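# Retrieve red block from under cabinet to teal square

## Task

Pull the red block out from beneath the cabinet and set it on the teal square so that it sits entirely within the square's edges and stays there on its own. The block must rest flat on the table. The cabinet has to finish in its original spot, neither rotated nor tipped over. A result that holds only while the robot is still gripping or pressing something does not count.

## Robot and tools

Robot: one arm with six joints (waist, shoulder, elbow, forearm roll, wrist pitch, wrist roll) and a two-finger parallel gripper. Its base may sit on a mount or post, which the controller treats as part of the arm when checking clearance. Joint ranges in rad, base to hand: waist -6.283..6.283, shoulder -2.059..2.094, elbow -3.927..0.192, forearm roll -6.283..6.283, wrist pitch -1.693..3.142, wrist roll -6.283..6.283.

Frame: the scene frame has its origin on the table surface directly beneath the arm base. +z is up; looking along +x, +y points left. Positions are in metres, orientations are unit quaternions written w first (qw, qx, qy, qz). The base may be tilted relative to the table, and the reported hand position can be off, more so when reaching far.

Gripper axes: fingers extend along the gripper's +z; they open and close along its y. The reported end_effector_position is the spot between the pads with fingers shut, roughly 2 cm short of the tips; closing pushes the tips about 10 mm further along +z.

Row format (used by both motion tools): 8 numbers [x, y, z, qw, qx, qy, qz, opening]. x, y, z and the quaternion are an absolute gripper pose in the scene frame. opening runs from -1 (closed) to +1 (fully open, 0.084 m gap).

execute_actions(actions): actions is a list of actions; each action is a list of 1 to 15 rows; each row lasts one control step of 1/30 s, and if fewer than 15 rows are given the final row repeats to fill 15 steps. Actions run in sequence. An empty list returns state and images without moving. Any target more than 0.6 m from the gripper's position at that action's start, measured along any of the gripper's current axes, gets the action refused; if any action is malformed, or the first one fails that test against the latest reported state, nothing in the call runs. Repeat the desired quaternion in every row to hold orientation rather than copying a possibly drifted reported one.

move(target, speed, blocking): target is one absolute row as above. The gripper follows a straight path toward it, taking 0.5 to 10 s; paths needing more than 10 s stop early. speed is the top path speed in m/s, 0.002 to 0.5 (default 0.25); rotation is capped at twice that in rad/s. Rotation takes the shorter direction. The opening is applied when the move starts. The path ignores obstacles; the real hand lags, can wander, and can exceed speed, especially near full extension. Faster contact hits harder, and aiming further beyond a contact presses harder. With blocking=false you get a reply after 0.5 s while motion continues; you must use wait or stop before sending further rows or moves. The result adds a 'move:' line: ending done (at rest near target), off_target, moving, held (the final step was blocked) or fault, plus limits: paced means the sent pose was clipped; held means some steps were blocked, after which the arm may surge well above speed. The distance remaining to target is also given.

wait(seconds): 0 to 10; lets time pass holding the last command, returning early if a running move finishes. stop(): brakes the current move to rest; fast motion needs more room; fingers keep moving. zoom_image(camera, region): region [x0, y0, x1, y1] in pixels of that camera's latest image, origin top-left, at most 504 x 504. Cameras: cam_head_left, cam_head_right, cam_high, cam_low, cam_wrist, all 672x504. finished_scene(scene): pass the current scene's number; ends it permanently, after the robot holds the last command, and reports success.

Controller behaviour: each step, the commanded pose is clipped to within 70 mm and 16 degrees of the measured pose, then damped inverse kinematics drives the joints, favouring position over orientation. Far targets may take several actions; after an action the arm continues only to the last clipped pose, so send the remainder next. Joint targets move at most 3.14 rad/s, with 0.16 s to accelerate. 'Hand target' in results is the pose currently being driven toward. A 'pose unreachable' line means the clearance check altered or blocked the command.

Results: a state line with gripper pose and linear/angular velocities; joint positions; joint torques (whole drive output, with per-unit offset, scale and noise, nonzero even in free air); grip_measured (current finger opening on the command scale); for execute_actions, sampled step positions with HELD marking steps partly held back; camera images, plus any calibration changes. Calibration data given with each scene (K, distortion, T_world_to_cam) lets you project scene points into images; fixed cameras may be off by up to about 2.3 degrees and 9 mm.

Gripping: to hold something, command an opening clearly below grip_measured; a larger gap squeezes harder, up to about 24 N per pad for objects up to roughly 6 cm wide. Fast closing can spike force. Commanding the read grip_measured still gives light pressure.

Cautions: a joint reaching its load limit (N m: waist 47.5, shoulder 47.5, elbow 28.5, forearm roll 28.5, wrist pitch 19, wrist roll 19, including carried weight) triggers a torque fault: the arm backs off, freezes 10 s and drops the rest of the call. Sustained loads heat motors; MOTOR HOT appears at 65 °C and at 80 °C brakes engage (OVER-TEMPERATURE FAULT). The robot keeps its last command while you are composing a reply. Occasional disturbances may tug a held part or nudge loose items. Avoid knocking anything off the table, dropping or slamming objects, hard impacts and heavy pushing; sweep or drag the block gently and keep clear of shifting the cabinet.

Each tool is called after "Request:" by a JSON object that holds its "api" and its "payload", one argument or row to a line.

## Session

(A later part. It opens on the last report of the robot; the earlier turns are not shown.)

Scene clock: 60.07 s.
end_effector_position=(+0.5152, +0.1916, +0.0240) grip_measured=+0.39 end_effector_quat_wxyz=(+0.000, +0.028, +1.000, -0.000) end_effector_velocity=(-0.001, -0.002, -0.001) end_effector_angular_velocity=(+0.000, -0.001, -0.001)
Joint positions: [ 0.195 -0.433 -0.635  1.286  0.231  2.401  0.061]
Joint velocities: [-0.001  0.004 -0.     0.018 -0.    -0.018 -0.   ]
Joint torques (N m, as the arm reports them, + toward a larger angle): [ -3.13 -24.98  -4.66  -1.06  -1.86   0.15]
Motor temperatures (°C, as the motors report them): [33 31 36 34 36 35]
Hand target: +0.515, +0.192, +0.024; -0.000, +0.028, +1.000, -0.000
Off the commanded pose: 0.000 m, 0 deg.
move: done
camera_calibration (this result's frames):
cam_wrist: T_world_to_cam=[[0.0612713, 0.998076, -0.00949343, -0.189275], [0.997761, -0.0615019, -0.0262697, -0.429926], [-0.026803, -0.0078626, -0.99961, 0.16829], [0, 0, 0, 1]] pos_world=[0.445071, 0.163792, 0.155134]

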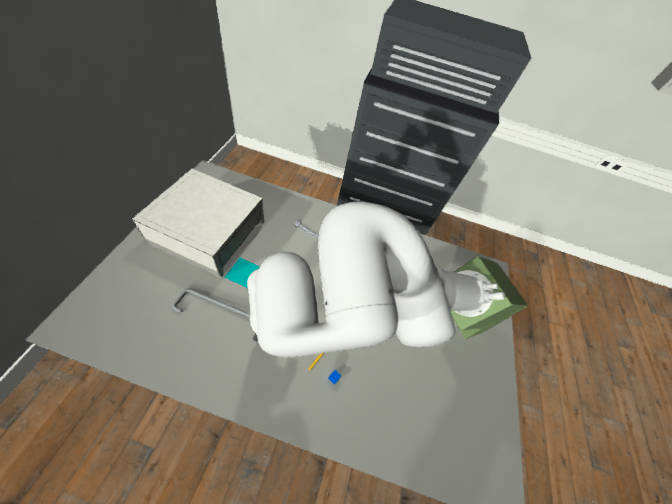

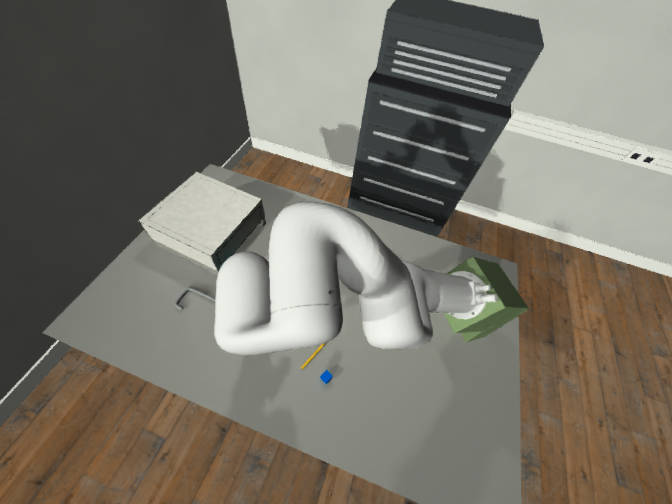

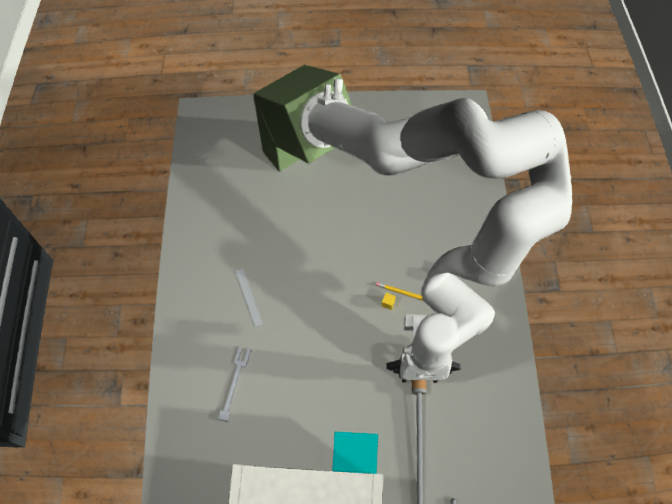

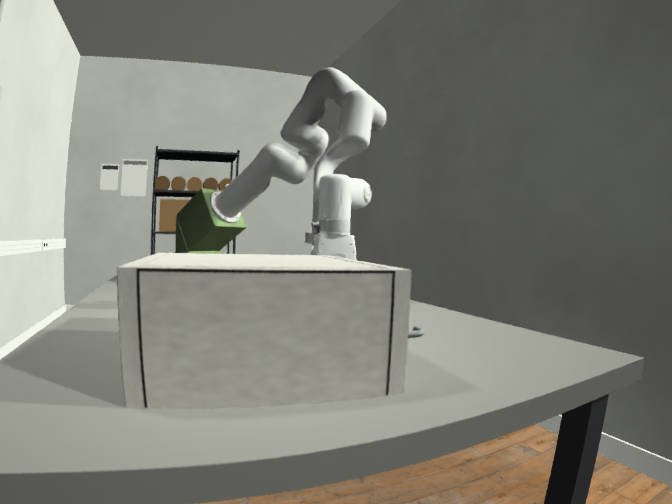

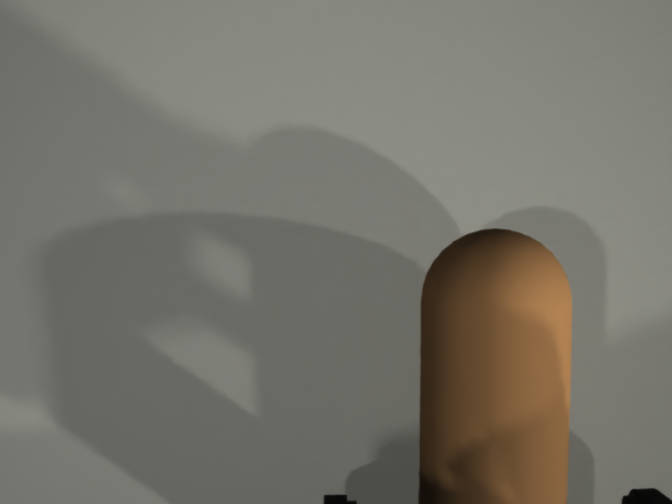

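Request:
{"api": "execute_actions", "payload": {
  "actions": [
    [[0.515,0.1915,0.024,0,0.028,0.9996,0,0.2],[0.515,0.1915,0.024,0,0.028,0.9996,0,0.1],[0.515,0.1915,0.024,0,0.028,0.9996,0,0.0],[0.515,0.1915,0.024,0,0.028,0.9996,0,-0.1],[0.515,0.1915,0.024,0,0.028,0.9996,0,-0.15],[0.515,0.1915,0.024,0,0.028,0.9996,0,-0.2],[0.515,0.1915,0.024,0,0.028,0.9996,0,-0.25],[0.515,0.1915,0.024,0,0.028,0.9996,0,-0.3],[0.515,0.1915,0.024,0,0.028,0.9996,0,-0.35],[0.515,0.1915,0.024,0,0.028,0.9996,0,-0.4],[0.515,0.1915,0.024,0,0.028,0.9996,0,-0.5],[0.515,0.1915,0.024,0,0.028,0.9996,0,-0.6],[0.515,0.1915,0.024,0,0.028,0.9996,0,-0.7],[0.515,0.1915,0.024,0,0.028,0.9996,0,-0.85],[0.515,0.1915,0.024,0,0.028,0.9996,0,-1]],
    [[0.515,0.1915,0.024,0,0.028,0.9996,0,-1]]
  ]
}}

Request:
{"api": "move", "payload": {
  "target": [0.47, 0.18, 0.09, 0, 0.0, 1, 0, -1],
  "speed": 0.1
}}

Scene clock: 64.40 s.
end_effector_position=(+0.5150, +0.1915, +0.0240) grip_measured=-0.32 end_effector_quat_wxyz=(+0.000, +0.028, +1.000, -0.000) end_effector_velocity=(+0.000, -0.000, +0.000) end_effector_angular_velocity=(-0.000, -0.000, -0.000)
Joint positions: [ 0.194 -0.433 -0.635  1.286  0.232  2.4    0.03 ]
Joint velocities: [-0.  0. -0. -0. -0.  0. -0.]
Joint torques (N m, as the arm reports them, + toward a larger angle): [ -2.31 -24.94  -4.91  -0.87  -1.81   0.09]
Motor temperatures (°C, as the motors report them): [33 32 36 34 36 35]
Hand target: +0.515, +0.192, +0.024; -0.000, +0.028, +1.000, -0.000
Off the commanded pose: 0.000 m, 0 deg.
Step readings (end_effector_position; steps 1 to 15: 1st action; 16 to 30: 2nd action):
0: (+0.5149, +0.1915, +0.0237)
1: (+0.5149, +0.1915, +0.0237)
2: (+0.5149, +0.1915, +0.0238)
4: (+0.5150, +0.1915, +0.0239)
8: (+0.5150, +0.1915, +0.0240)
15: (+0.5150, +0.1914, +0.0240)
16: (+0.5150, +0.1914, +0.0240)
17: (+0.5150, +0.1914, +0.0240)
19: (+0.5150, +0.1914, +0.0240)
23: (+0.5150, +0.1915, +0.0240)
30: end_effector_position above
camera_calibration (this result's frames):
cam_wrist: T_world_to_cam=[[0.0613033, 0.998074, -0.00946788, -0.189144], [0.997751, -0.0615356, -0.0265741, -0.429742], [-0.0271056, -0.0078175, -0.999602, 0.168454], [0, 0, 0, 1]] pos_world=[0.444936, 0.163652, 0.155176]

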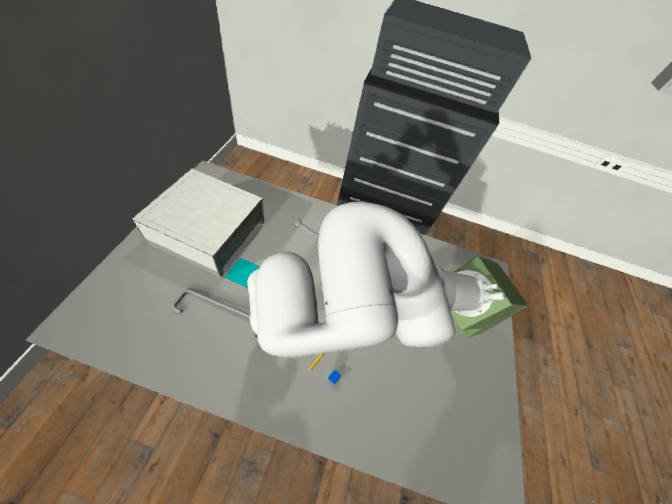

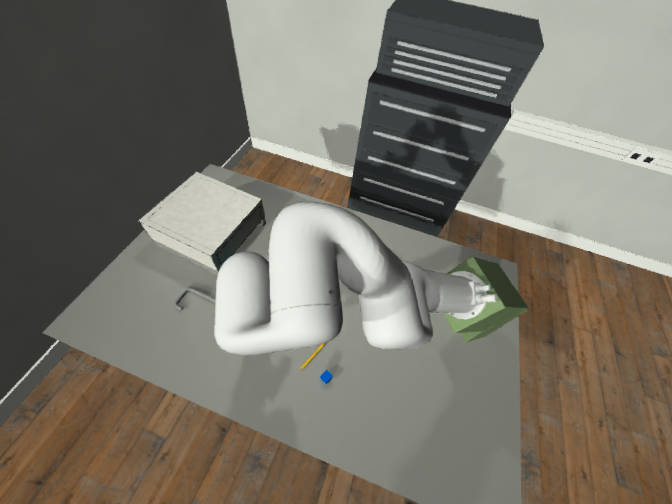

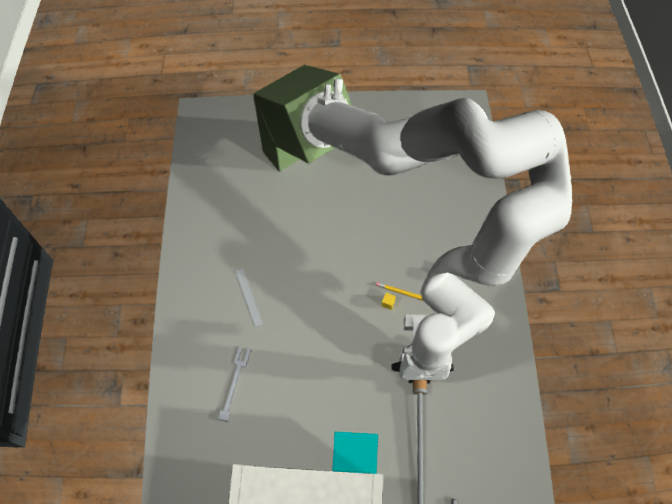

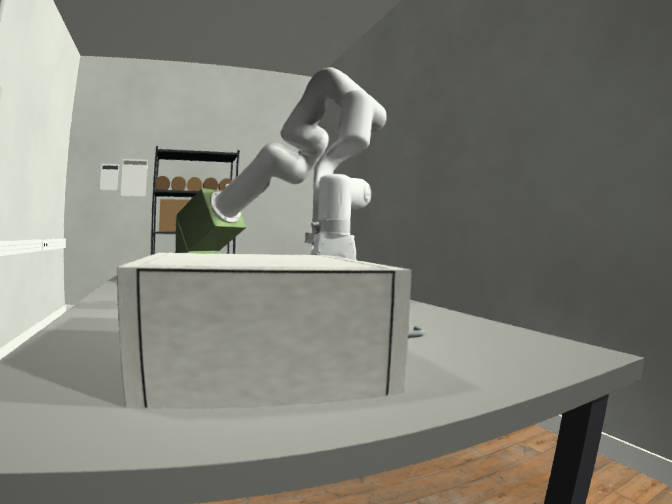

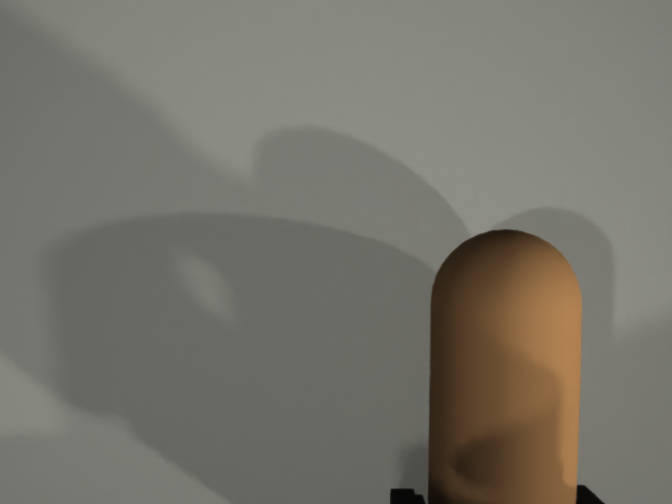

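Scene clock: 65.60 s.
end_effector_position=(+0.4702, +0.1801, +0.0901) grip_measured=-0.32 end_effector_quat_wxyz=(+0.000, +0.000, +1.000, +0.000) end_effector_velocity=(-0.001, +0.000, +0.000) end_effector_angular_velocity=(-0.001, +0.004, -0.000)
Joint positions: [ 0.138 -0.79  -0.359  1.063  0.31   2.55   0.03 ]
Joint velocities: [-0.    -0.004  0.003 -0.01   0.003  0.01  -0.   ]
Joint torques (N m, as the arm reports them, + toward a larger angle): [ -2.61 -19.88  -7.11  -0.95  -1.97  -0.03]
Motor temperatures (°C, as the motors report them): [33 32 36 34 36 35]
Hand target: +0.470, +0.180, +0.090; +0.000, -0.000, +1.000, +0.000
Off the commanded pose: 0.000 m, 0 deg.
move: done
camera_calibration (this result's frames):
cam_wrist: T_world_to_cam=[[0.00531072, 0.999944, -0.00917989, -0.148434], [0.999634, -0.00555213, -0.0264757, -0.394952], [-0.0265252, -0.00903592, -0.999607, 0.233127], [0, 0, 0, 1]] pos_world=[0.40178, 0.14834, 0.221217]

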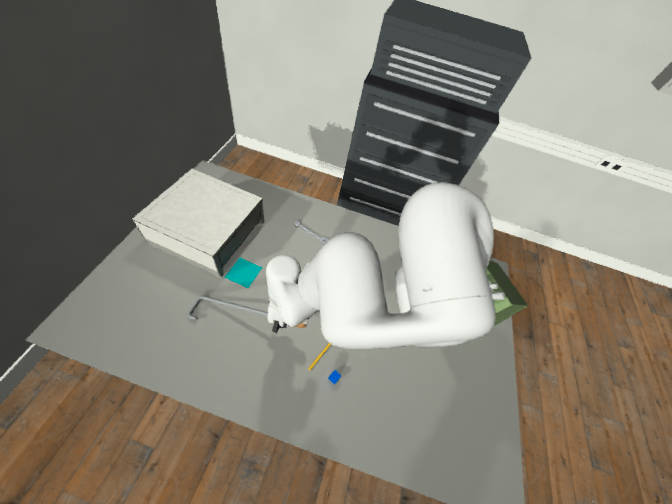

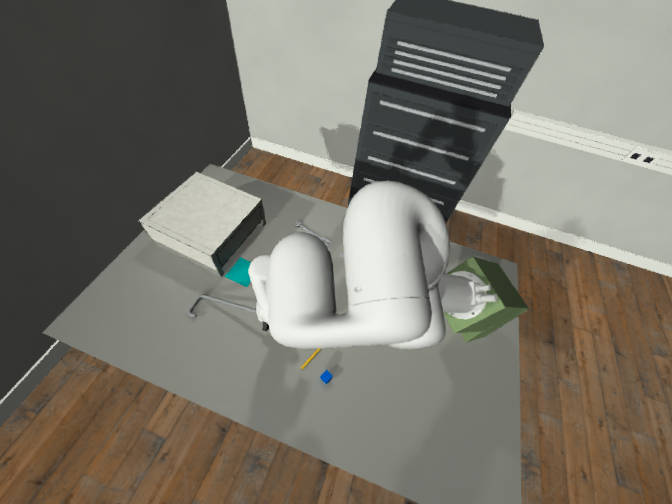

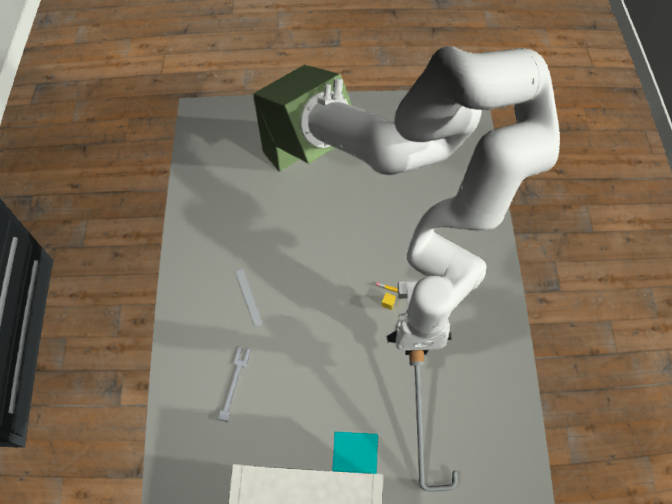

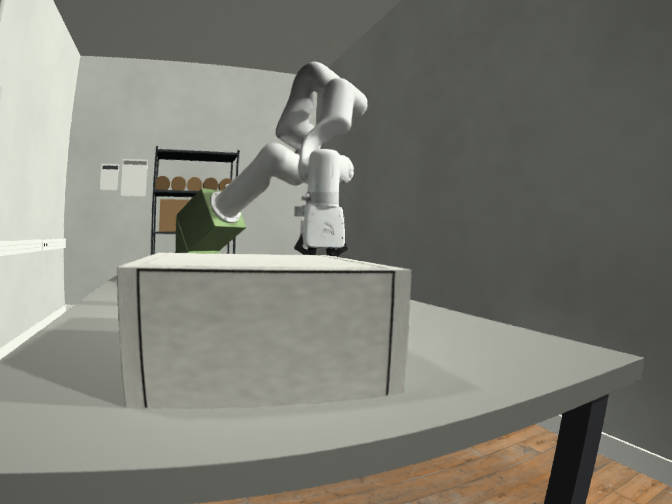

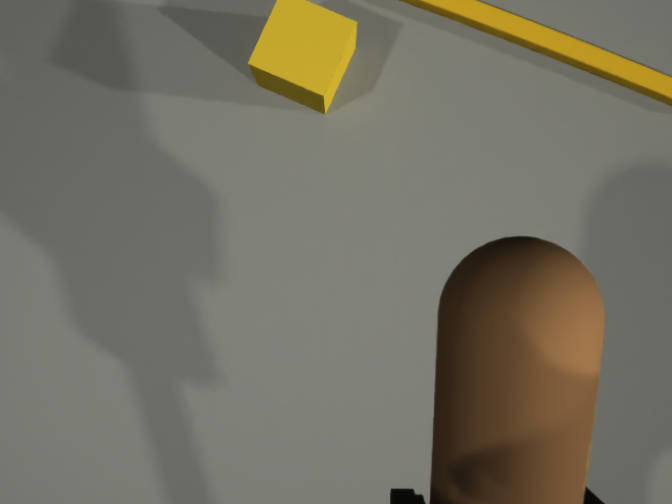

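Request:
{"api": "move", "payload": {
  "target": [0.41, 0.12, 0.09, 0, 0.0, 1, 0, -1],
  "speed": 0.1
}}

Scene clock: 71.30 s.
end_effector_position=(+0.4101, +0.1199, +0.0900) grip_measured=-0.32 end_effector_quat_wxyz=(-0.000, -0.000, +1.000, -0.000) end_effector_velocity=(-0.000, +0.000, +0.000) end_effector_angular_velocity=(+0.004, -0.001, +0.002)
Joint positions: [ 0.026 -0.849 -0.195  1.387  0.369  2.152  0.03 ]
Joint velocities: [-0.004 -0.001  0.     0.008  0.006 -0.011 -0.   ]
Joint torques (N m, as the arm reports them, + toward a larger angle): [ -1.8  -14.5   -5.04  -0.94  -2.31   0.05]
Motor temperatures (°C, as the motors report them): [33 32 36 34 36 35]
Hand target: +0.410, +0.120, +0.090; -0.000, -0.000, +1.000, -0.000
Off the commanded pose: 0.000 m, 0 deg.
move: done
camera_calibration (this result's frames):
cam_wrist: T_world_to_cam=[[0.00521438, 0.999937, -0.00998869, -0.0878447], [0.999619, -0.00548289, -0.0270457, -0.3352], [-0.0270988, -0.00984386, -0.999584, 0.231233], [0, 0, 0, 1]] pos_world=[0.341797, 0.0882775, 0.221194]

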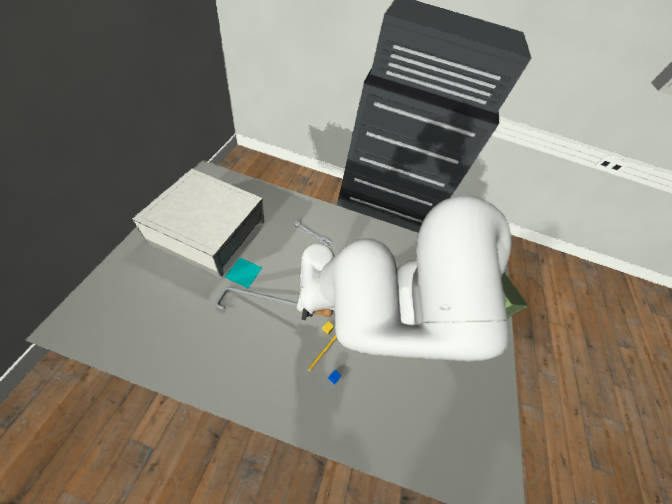

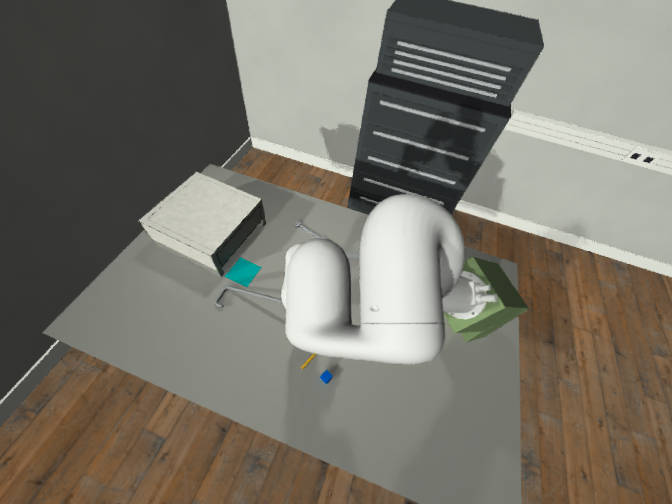

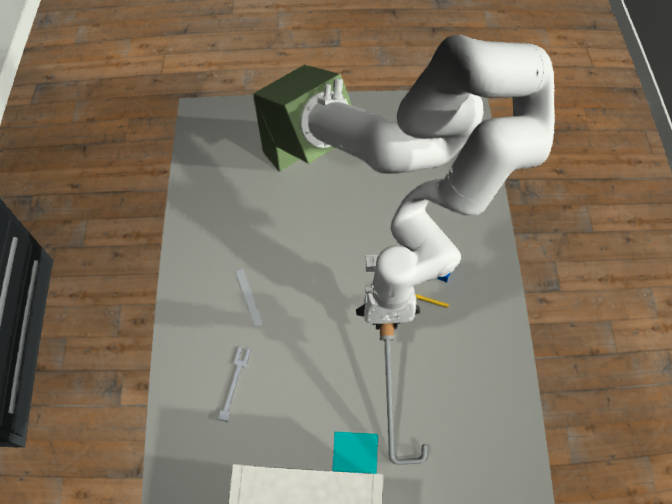

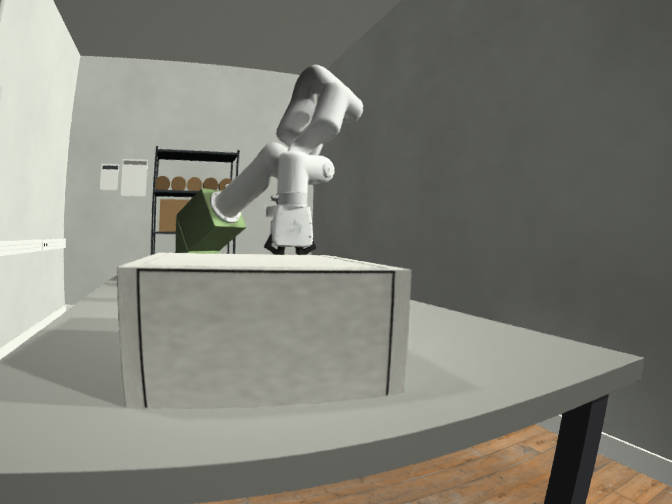

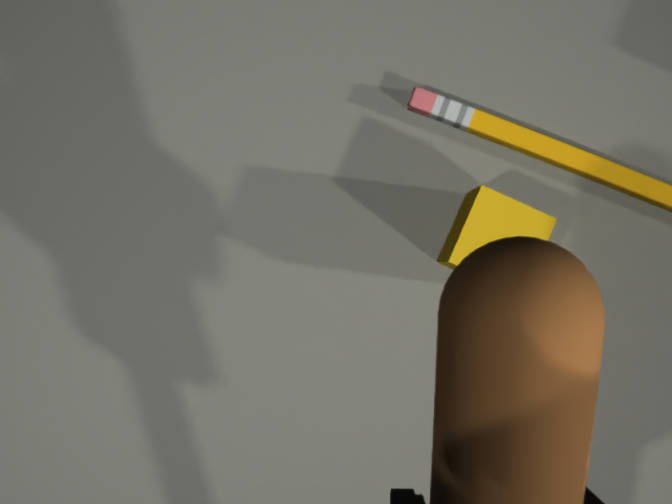

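Request:
{"api": "move", "payload": {
  "target": [0.41, -0.115, 0.033, 0.1, 0.0, 0.995, 0, -1],
  "speed": 0.12
}}

Scene clock: 75.47 s.
end_effector_position=(+0.4095, -0.1156, +0.0327) grip_measured=-0.32 end_effector_quat_wxyz=(+0.099, -0.000, +0.995, +0.000) end_effector_velocity=(+0.000, -0.001, -0.000) end_effector_angular_velocity=(+0.000, -0.001, -0.000)
Joint positions: [-0.672  0.12  -0.561  1.924  0.983  1.012  0.03 ]
Joint velocities: [-0.002  0.003 -0.002 -0.     0.002 -0.001 -0.   ]
Joint torques (N m, as the arm reports them, + toward a larger angle): [-14.25 -15.48  -0.71  -0.64  -1.61   0.03]
Motor temperatures (°C, as the motors report them): [33 31 36 34 36 35]
Hand target: +0.409, -0.116, +0.033; +0.099, -0.000, +0.995, +0.000
Off the commanded pose: 0.001 m, 0 deg.
move: done
camera_calibration (this result's frames):
cam_wrist: T_world_to_cam=[[0.00661162, 0.999945, -0.00811316, 0.146488], [0.985265, -0.00512749, 0.170956, -0.338008], [0.170905, -0.00912391, -0.985245, 0.090211], [0, 0, 0, 1]] pos_world=[0.316642, -0.14739, 0.147853]

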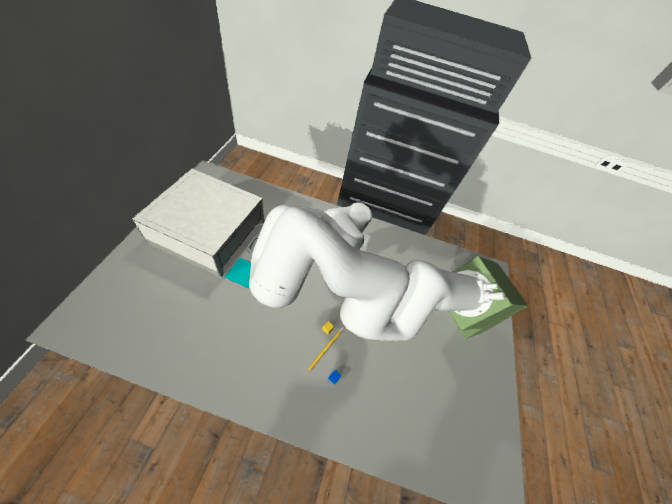

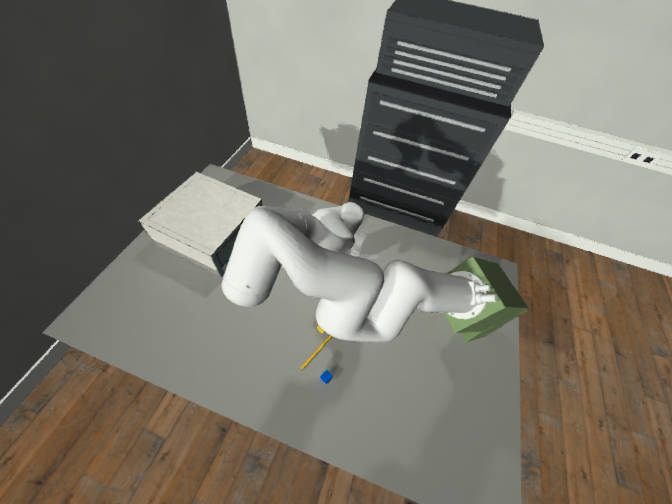

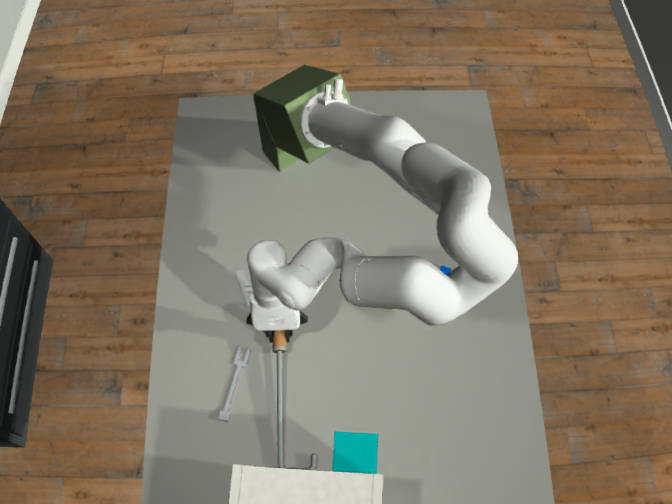

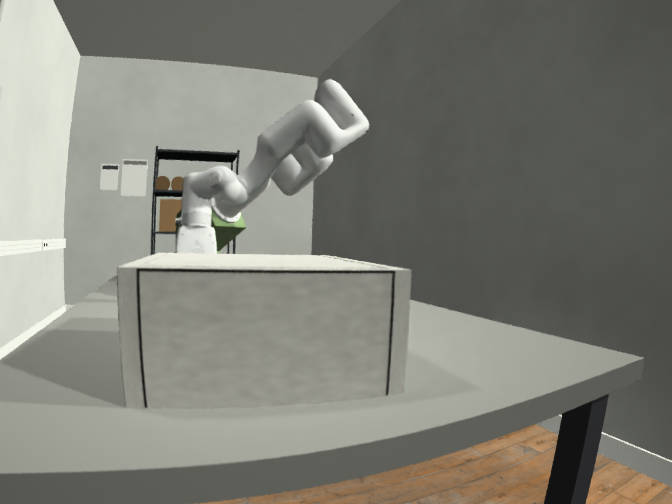

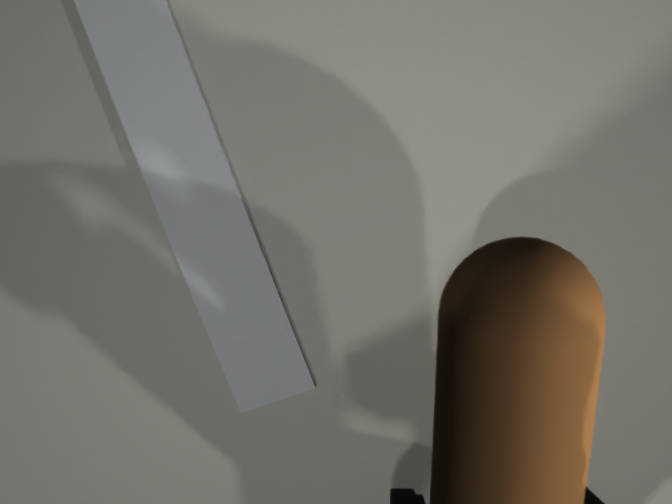

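Request:
{"api": "zoom_image", "payload": {
  "camera": "cam_high",
  "region": [200, 320, 400, 504]
}}

Region (200, 320, 400, 504) of cam_high's 672x504 image, scaled by 2.520, with more detail than that image has; it fills the top 464 rows of this view, and the rest is white.

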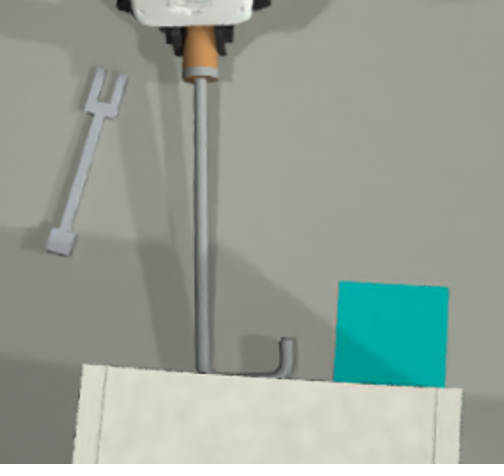

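Request:
{"api": "move", "payload": {
  "target": [0.46, -0.122, 0.033, 0.0999, 0.0434, 0.994, -0.0044, -1],
  "speed": 0.07
}}

Request:
{"api": "move", "payload": {
  "target": [0.62, -0.122, 0.033, 0.0999, 0.0434, 0.994, -0.0044, -1],
  "speed": 0.08
}}

Scene clock: 84.20 s.
end_effector_position=(+0.4598, -0.1219, +0.0330) grip_measured=-0.32 end_effector_quat_wxyz=(+0.100, +0.043, +0.994, -0.004) end_effector_velocity=(-0.001, -0.001, +0.000) end_effector_angular_velocity=(-0.002, +0.004, -0.006)
Joint positions: [-0.643  0.111 -0.672  1.882  0.915  1.226  0.03 ]
Joint velocities: [-0.001  0.002  0.    -0.002 -0.003  0.005  0.   ]
Joint torques (N m, as the arm reports them, + toward a larger angle): [-15.47 -17.6   -1.85  -0.53  -1.92   0.21]
Motor temperatures (°C, as the motors report them): [33 31 36 34 36 35]
Hand target: +0.460, -0.122, +0.033; +0.100, +0.043, +0.994, -0.004
Off the commanded pose: 0.000 m, 0 deg.
move: done
camera_calibration (this result's frames):
cam_wrist: T_world_to_cam=[[0.094283, 0.995511, -0.00831919, 0.11161], [0.980666, -0.0914312, 0.173015, -0.396134], [0.171478, -0.0244707, -0.984884, 0.0796789], [0, 0, 0, 1]] pos_world=[0.364289, -0.145378, 0.14794]

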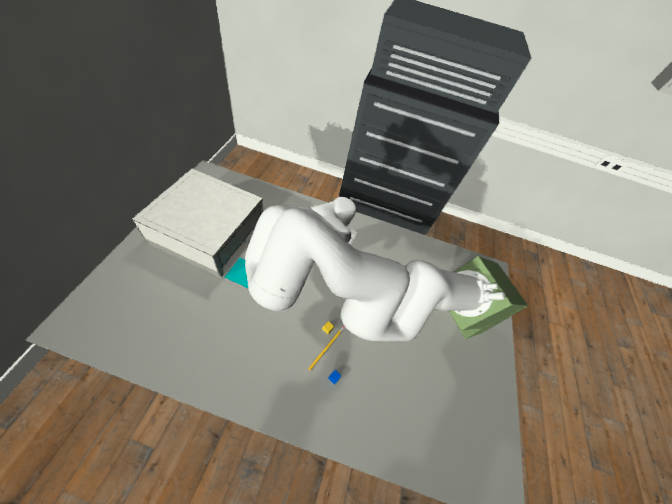

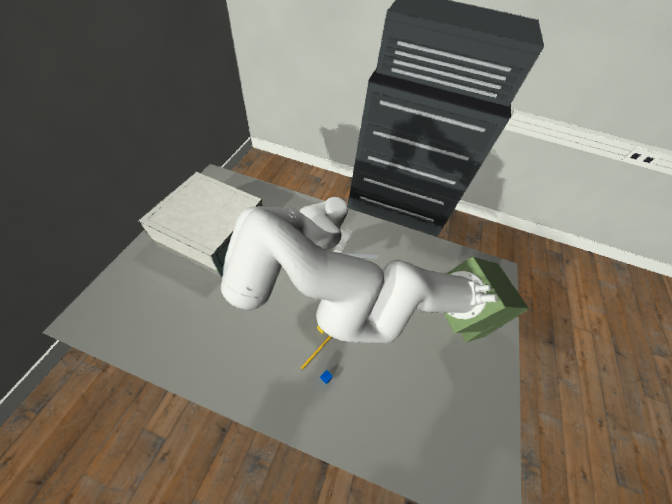

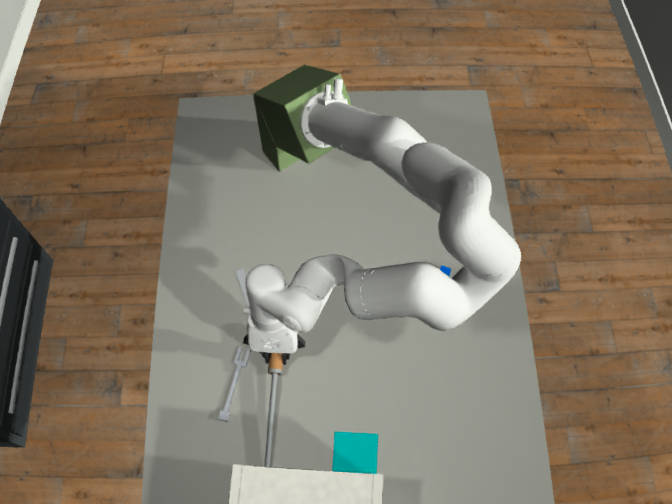

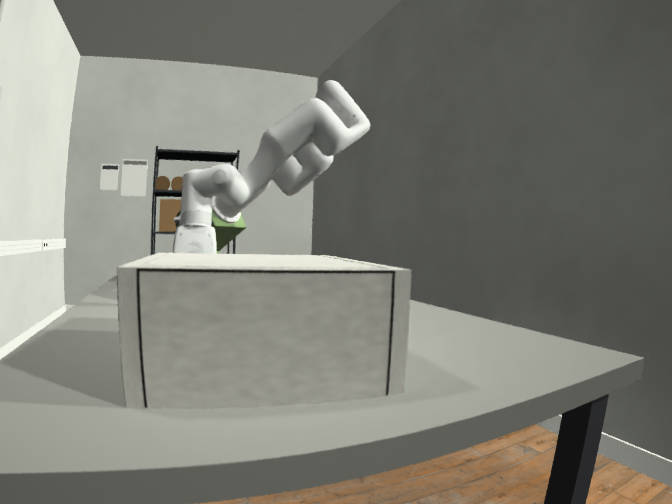

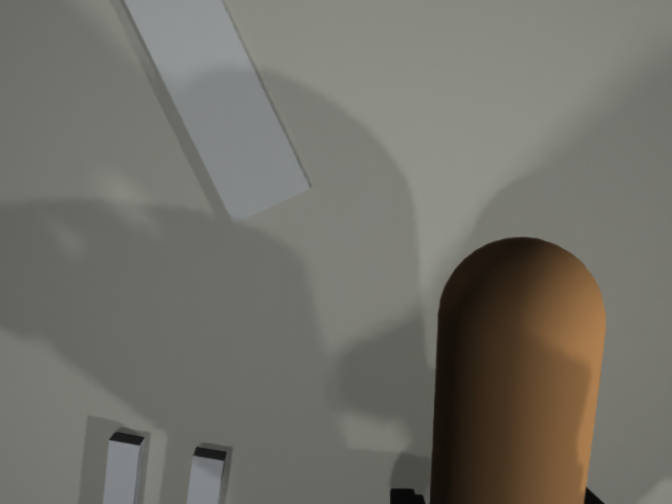

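Scene clock: 86.57 s.
end_effector_position=(+0.6199, -0.1218, +0.0330) grip_measured=-0.32 end_effector_quat_wxyz=(+0.100, +0.043, +0.994, -0.004) end_effector_velocity=(+0.000, +0.000, -0.000) end_effector_angular_velocity=(+0.000, +0.001, +0.000)
Joint positions: [-0.586  0.192 -1.094  1.643  0.811  1.657  0.03 ]
Joint velocities: [ 0.     0.001 -0.002 -0.002  0.     0.002  0.   ]
Joint torques (N m, as the arm reports them, + toward a larger angle): [-18.39 -23.9   -5.04  -1.12  -1.97   0.19]
Motor temperatures (°C, as the motors report them): [33 31 36 34 36 35]
Hand target: +0.620, -0.122, +0.033; +0.100, +0.043, +0.994, -0.005
Off the commanded pose: 0.000 m, 0 deg.
move: done
camera_calibration (this result's frames):
cam_wrist: T_world_to_cam=[[0.0942518, 0.995513, -0.00837745, 0.0964335], [0.980595, -0.0913799, 0.173443, -0.553101], [0.1719, -0.0245622, -0.984808, 0.0519786], [0, 0, 0, 1]] pos_world=[0.524344, -0.145266, 0.147929]

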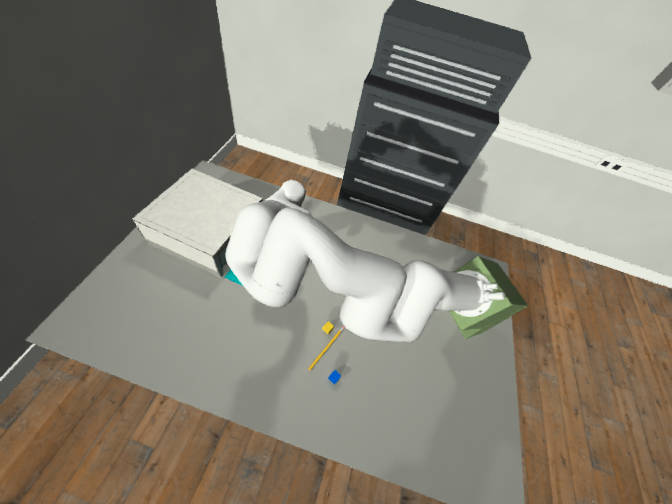

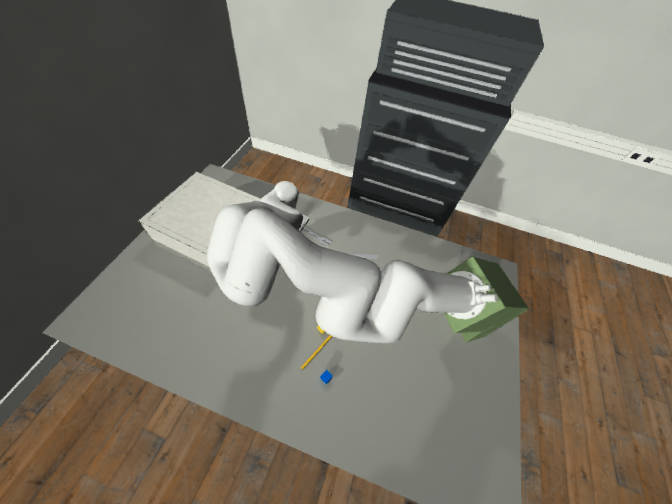

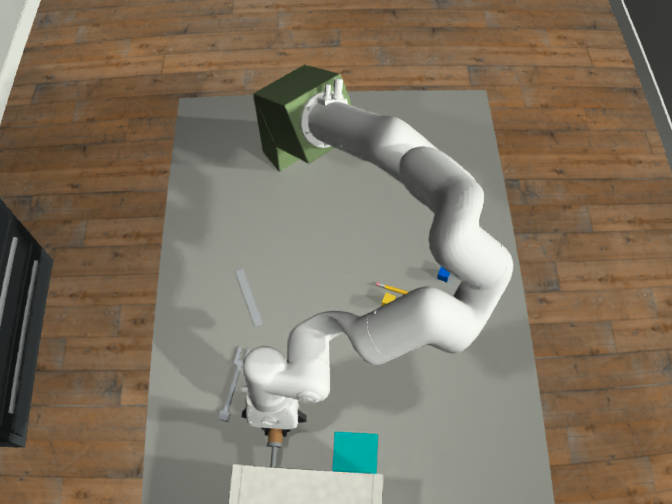

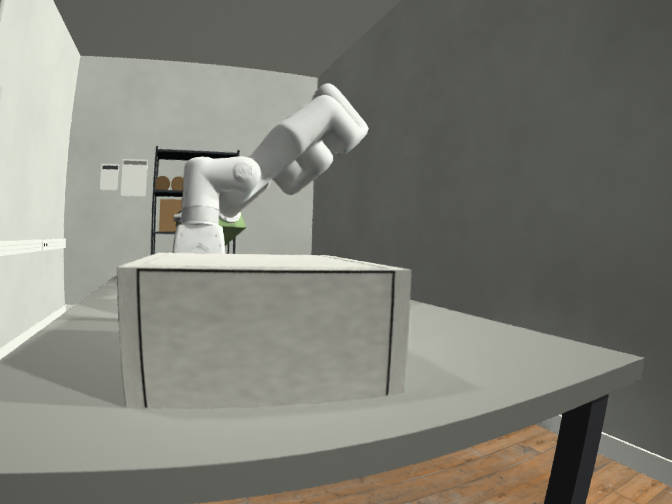

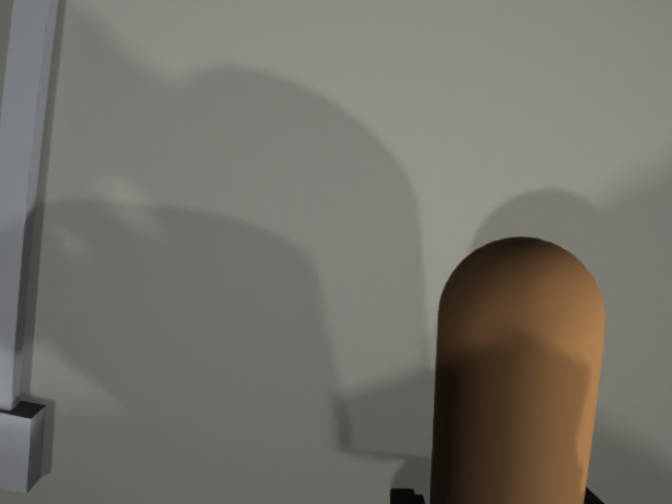

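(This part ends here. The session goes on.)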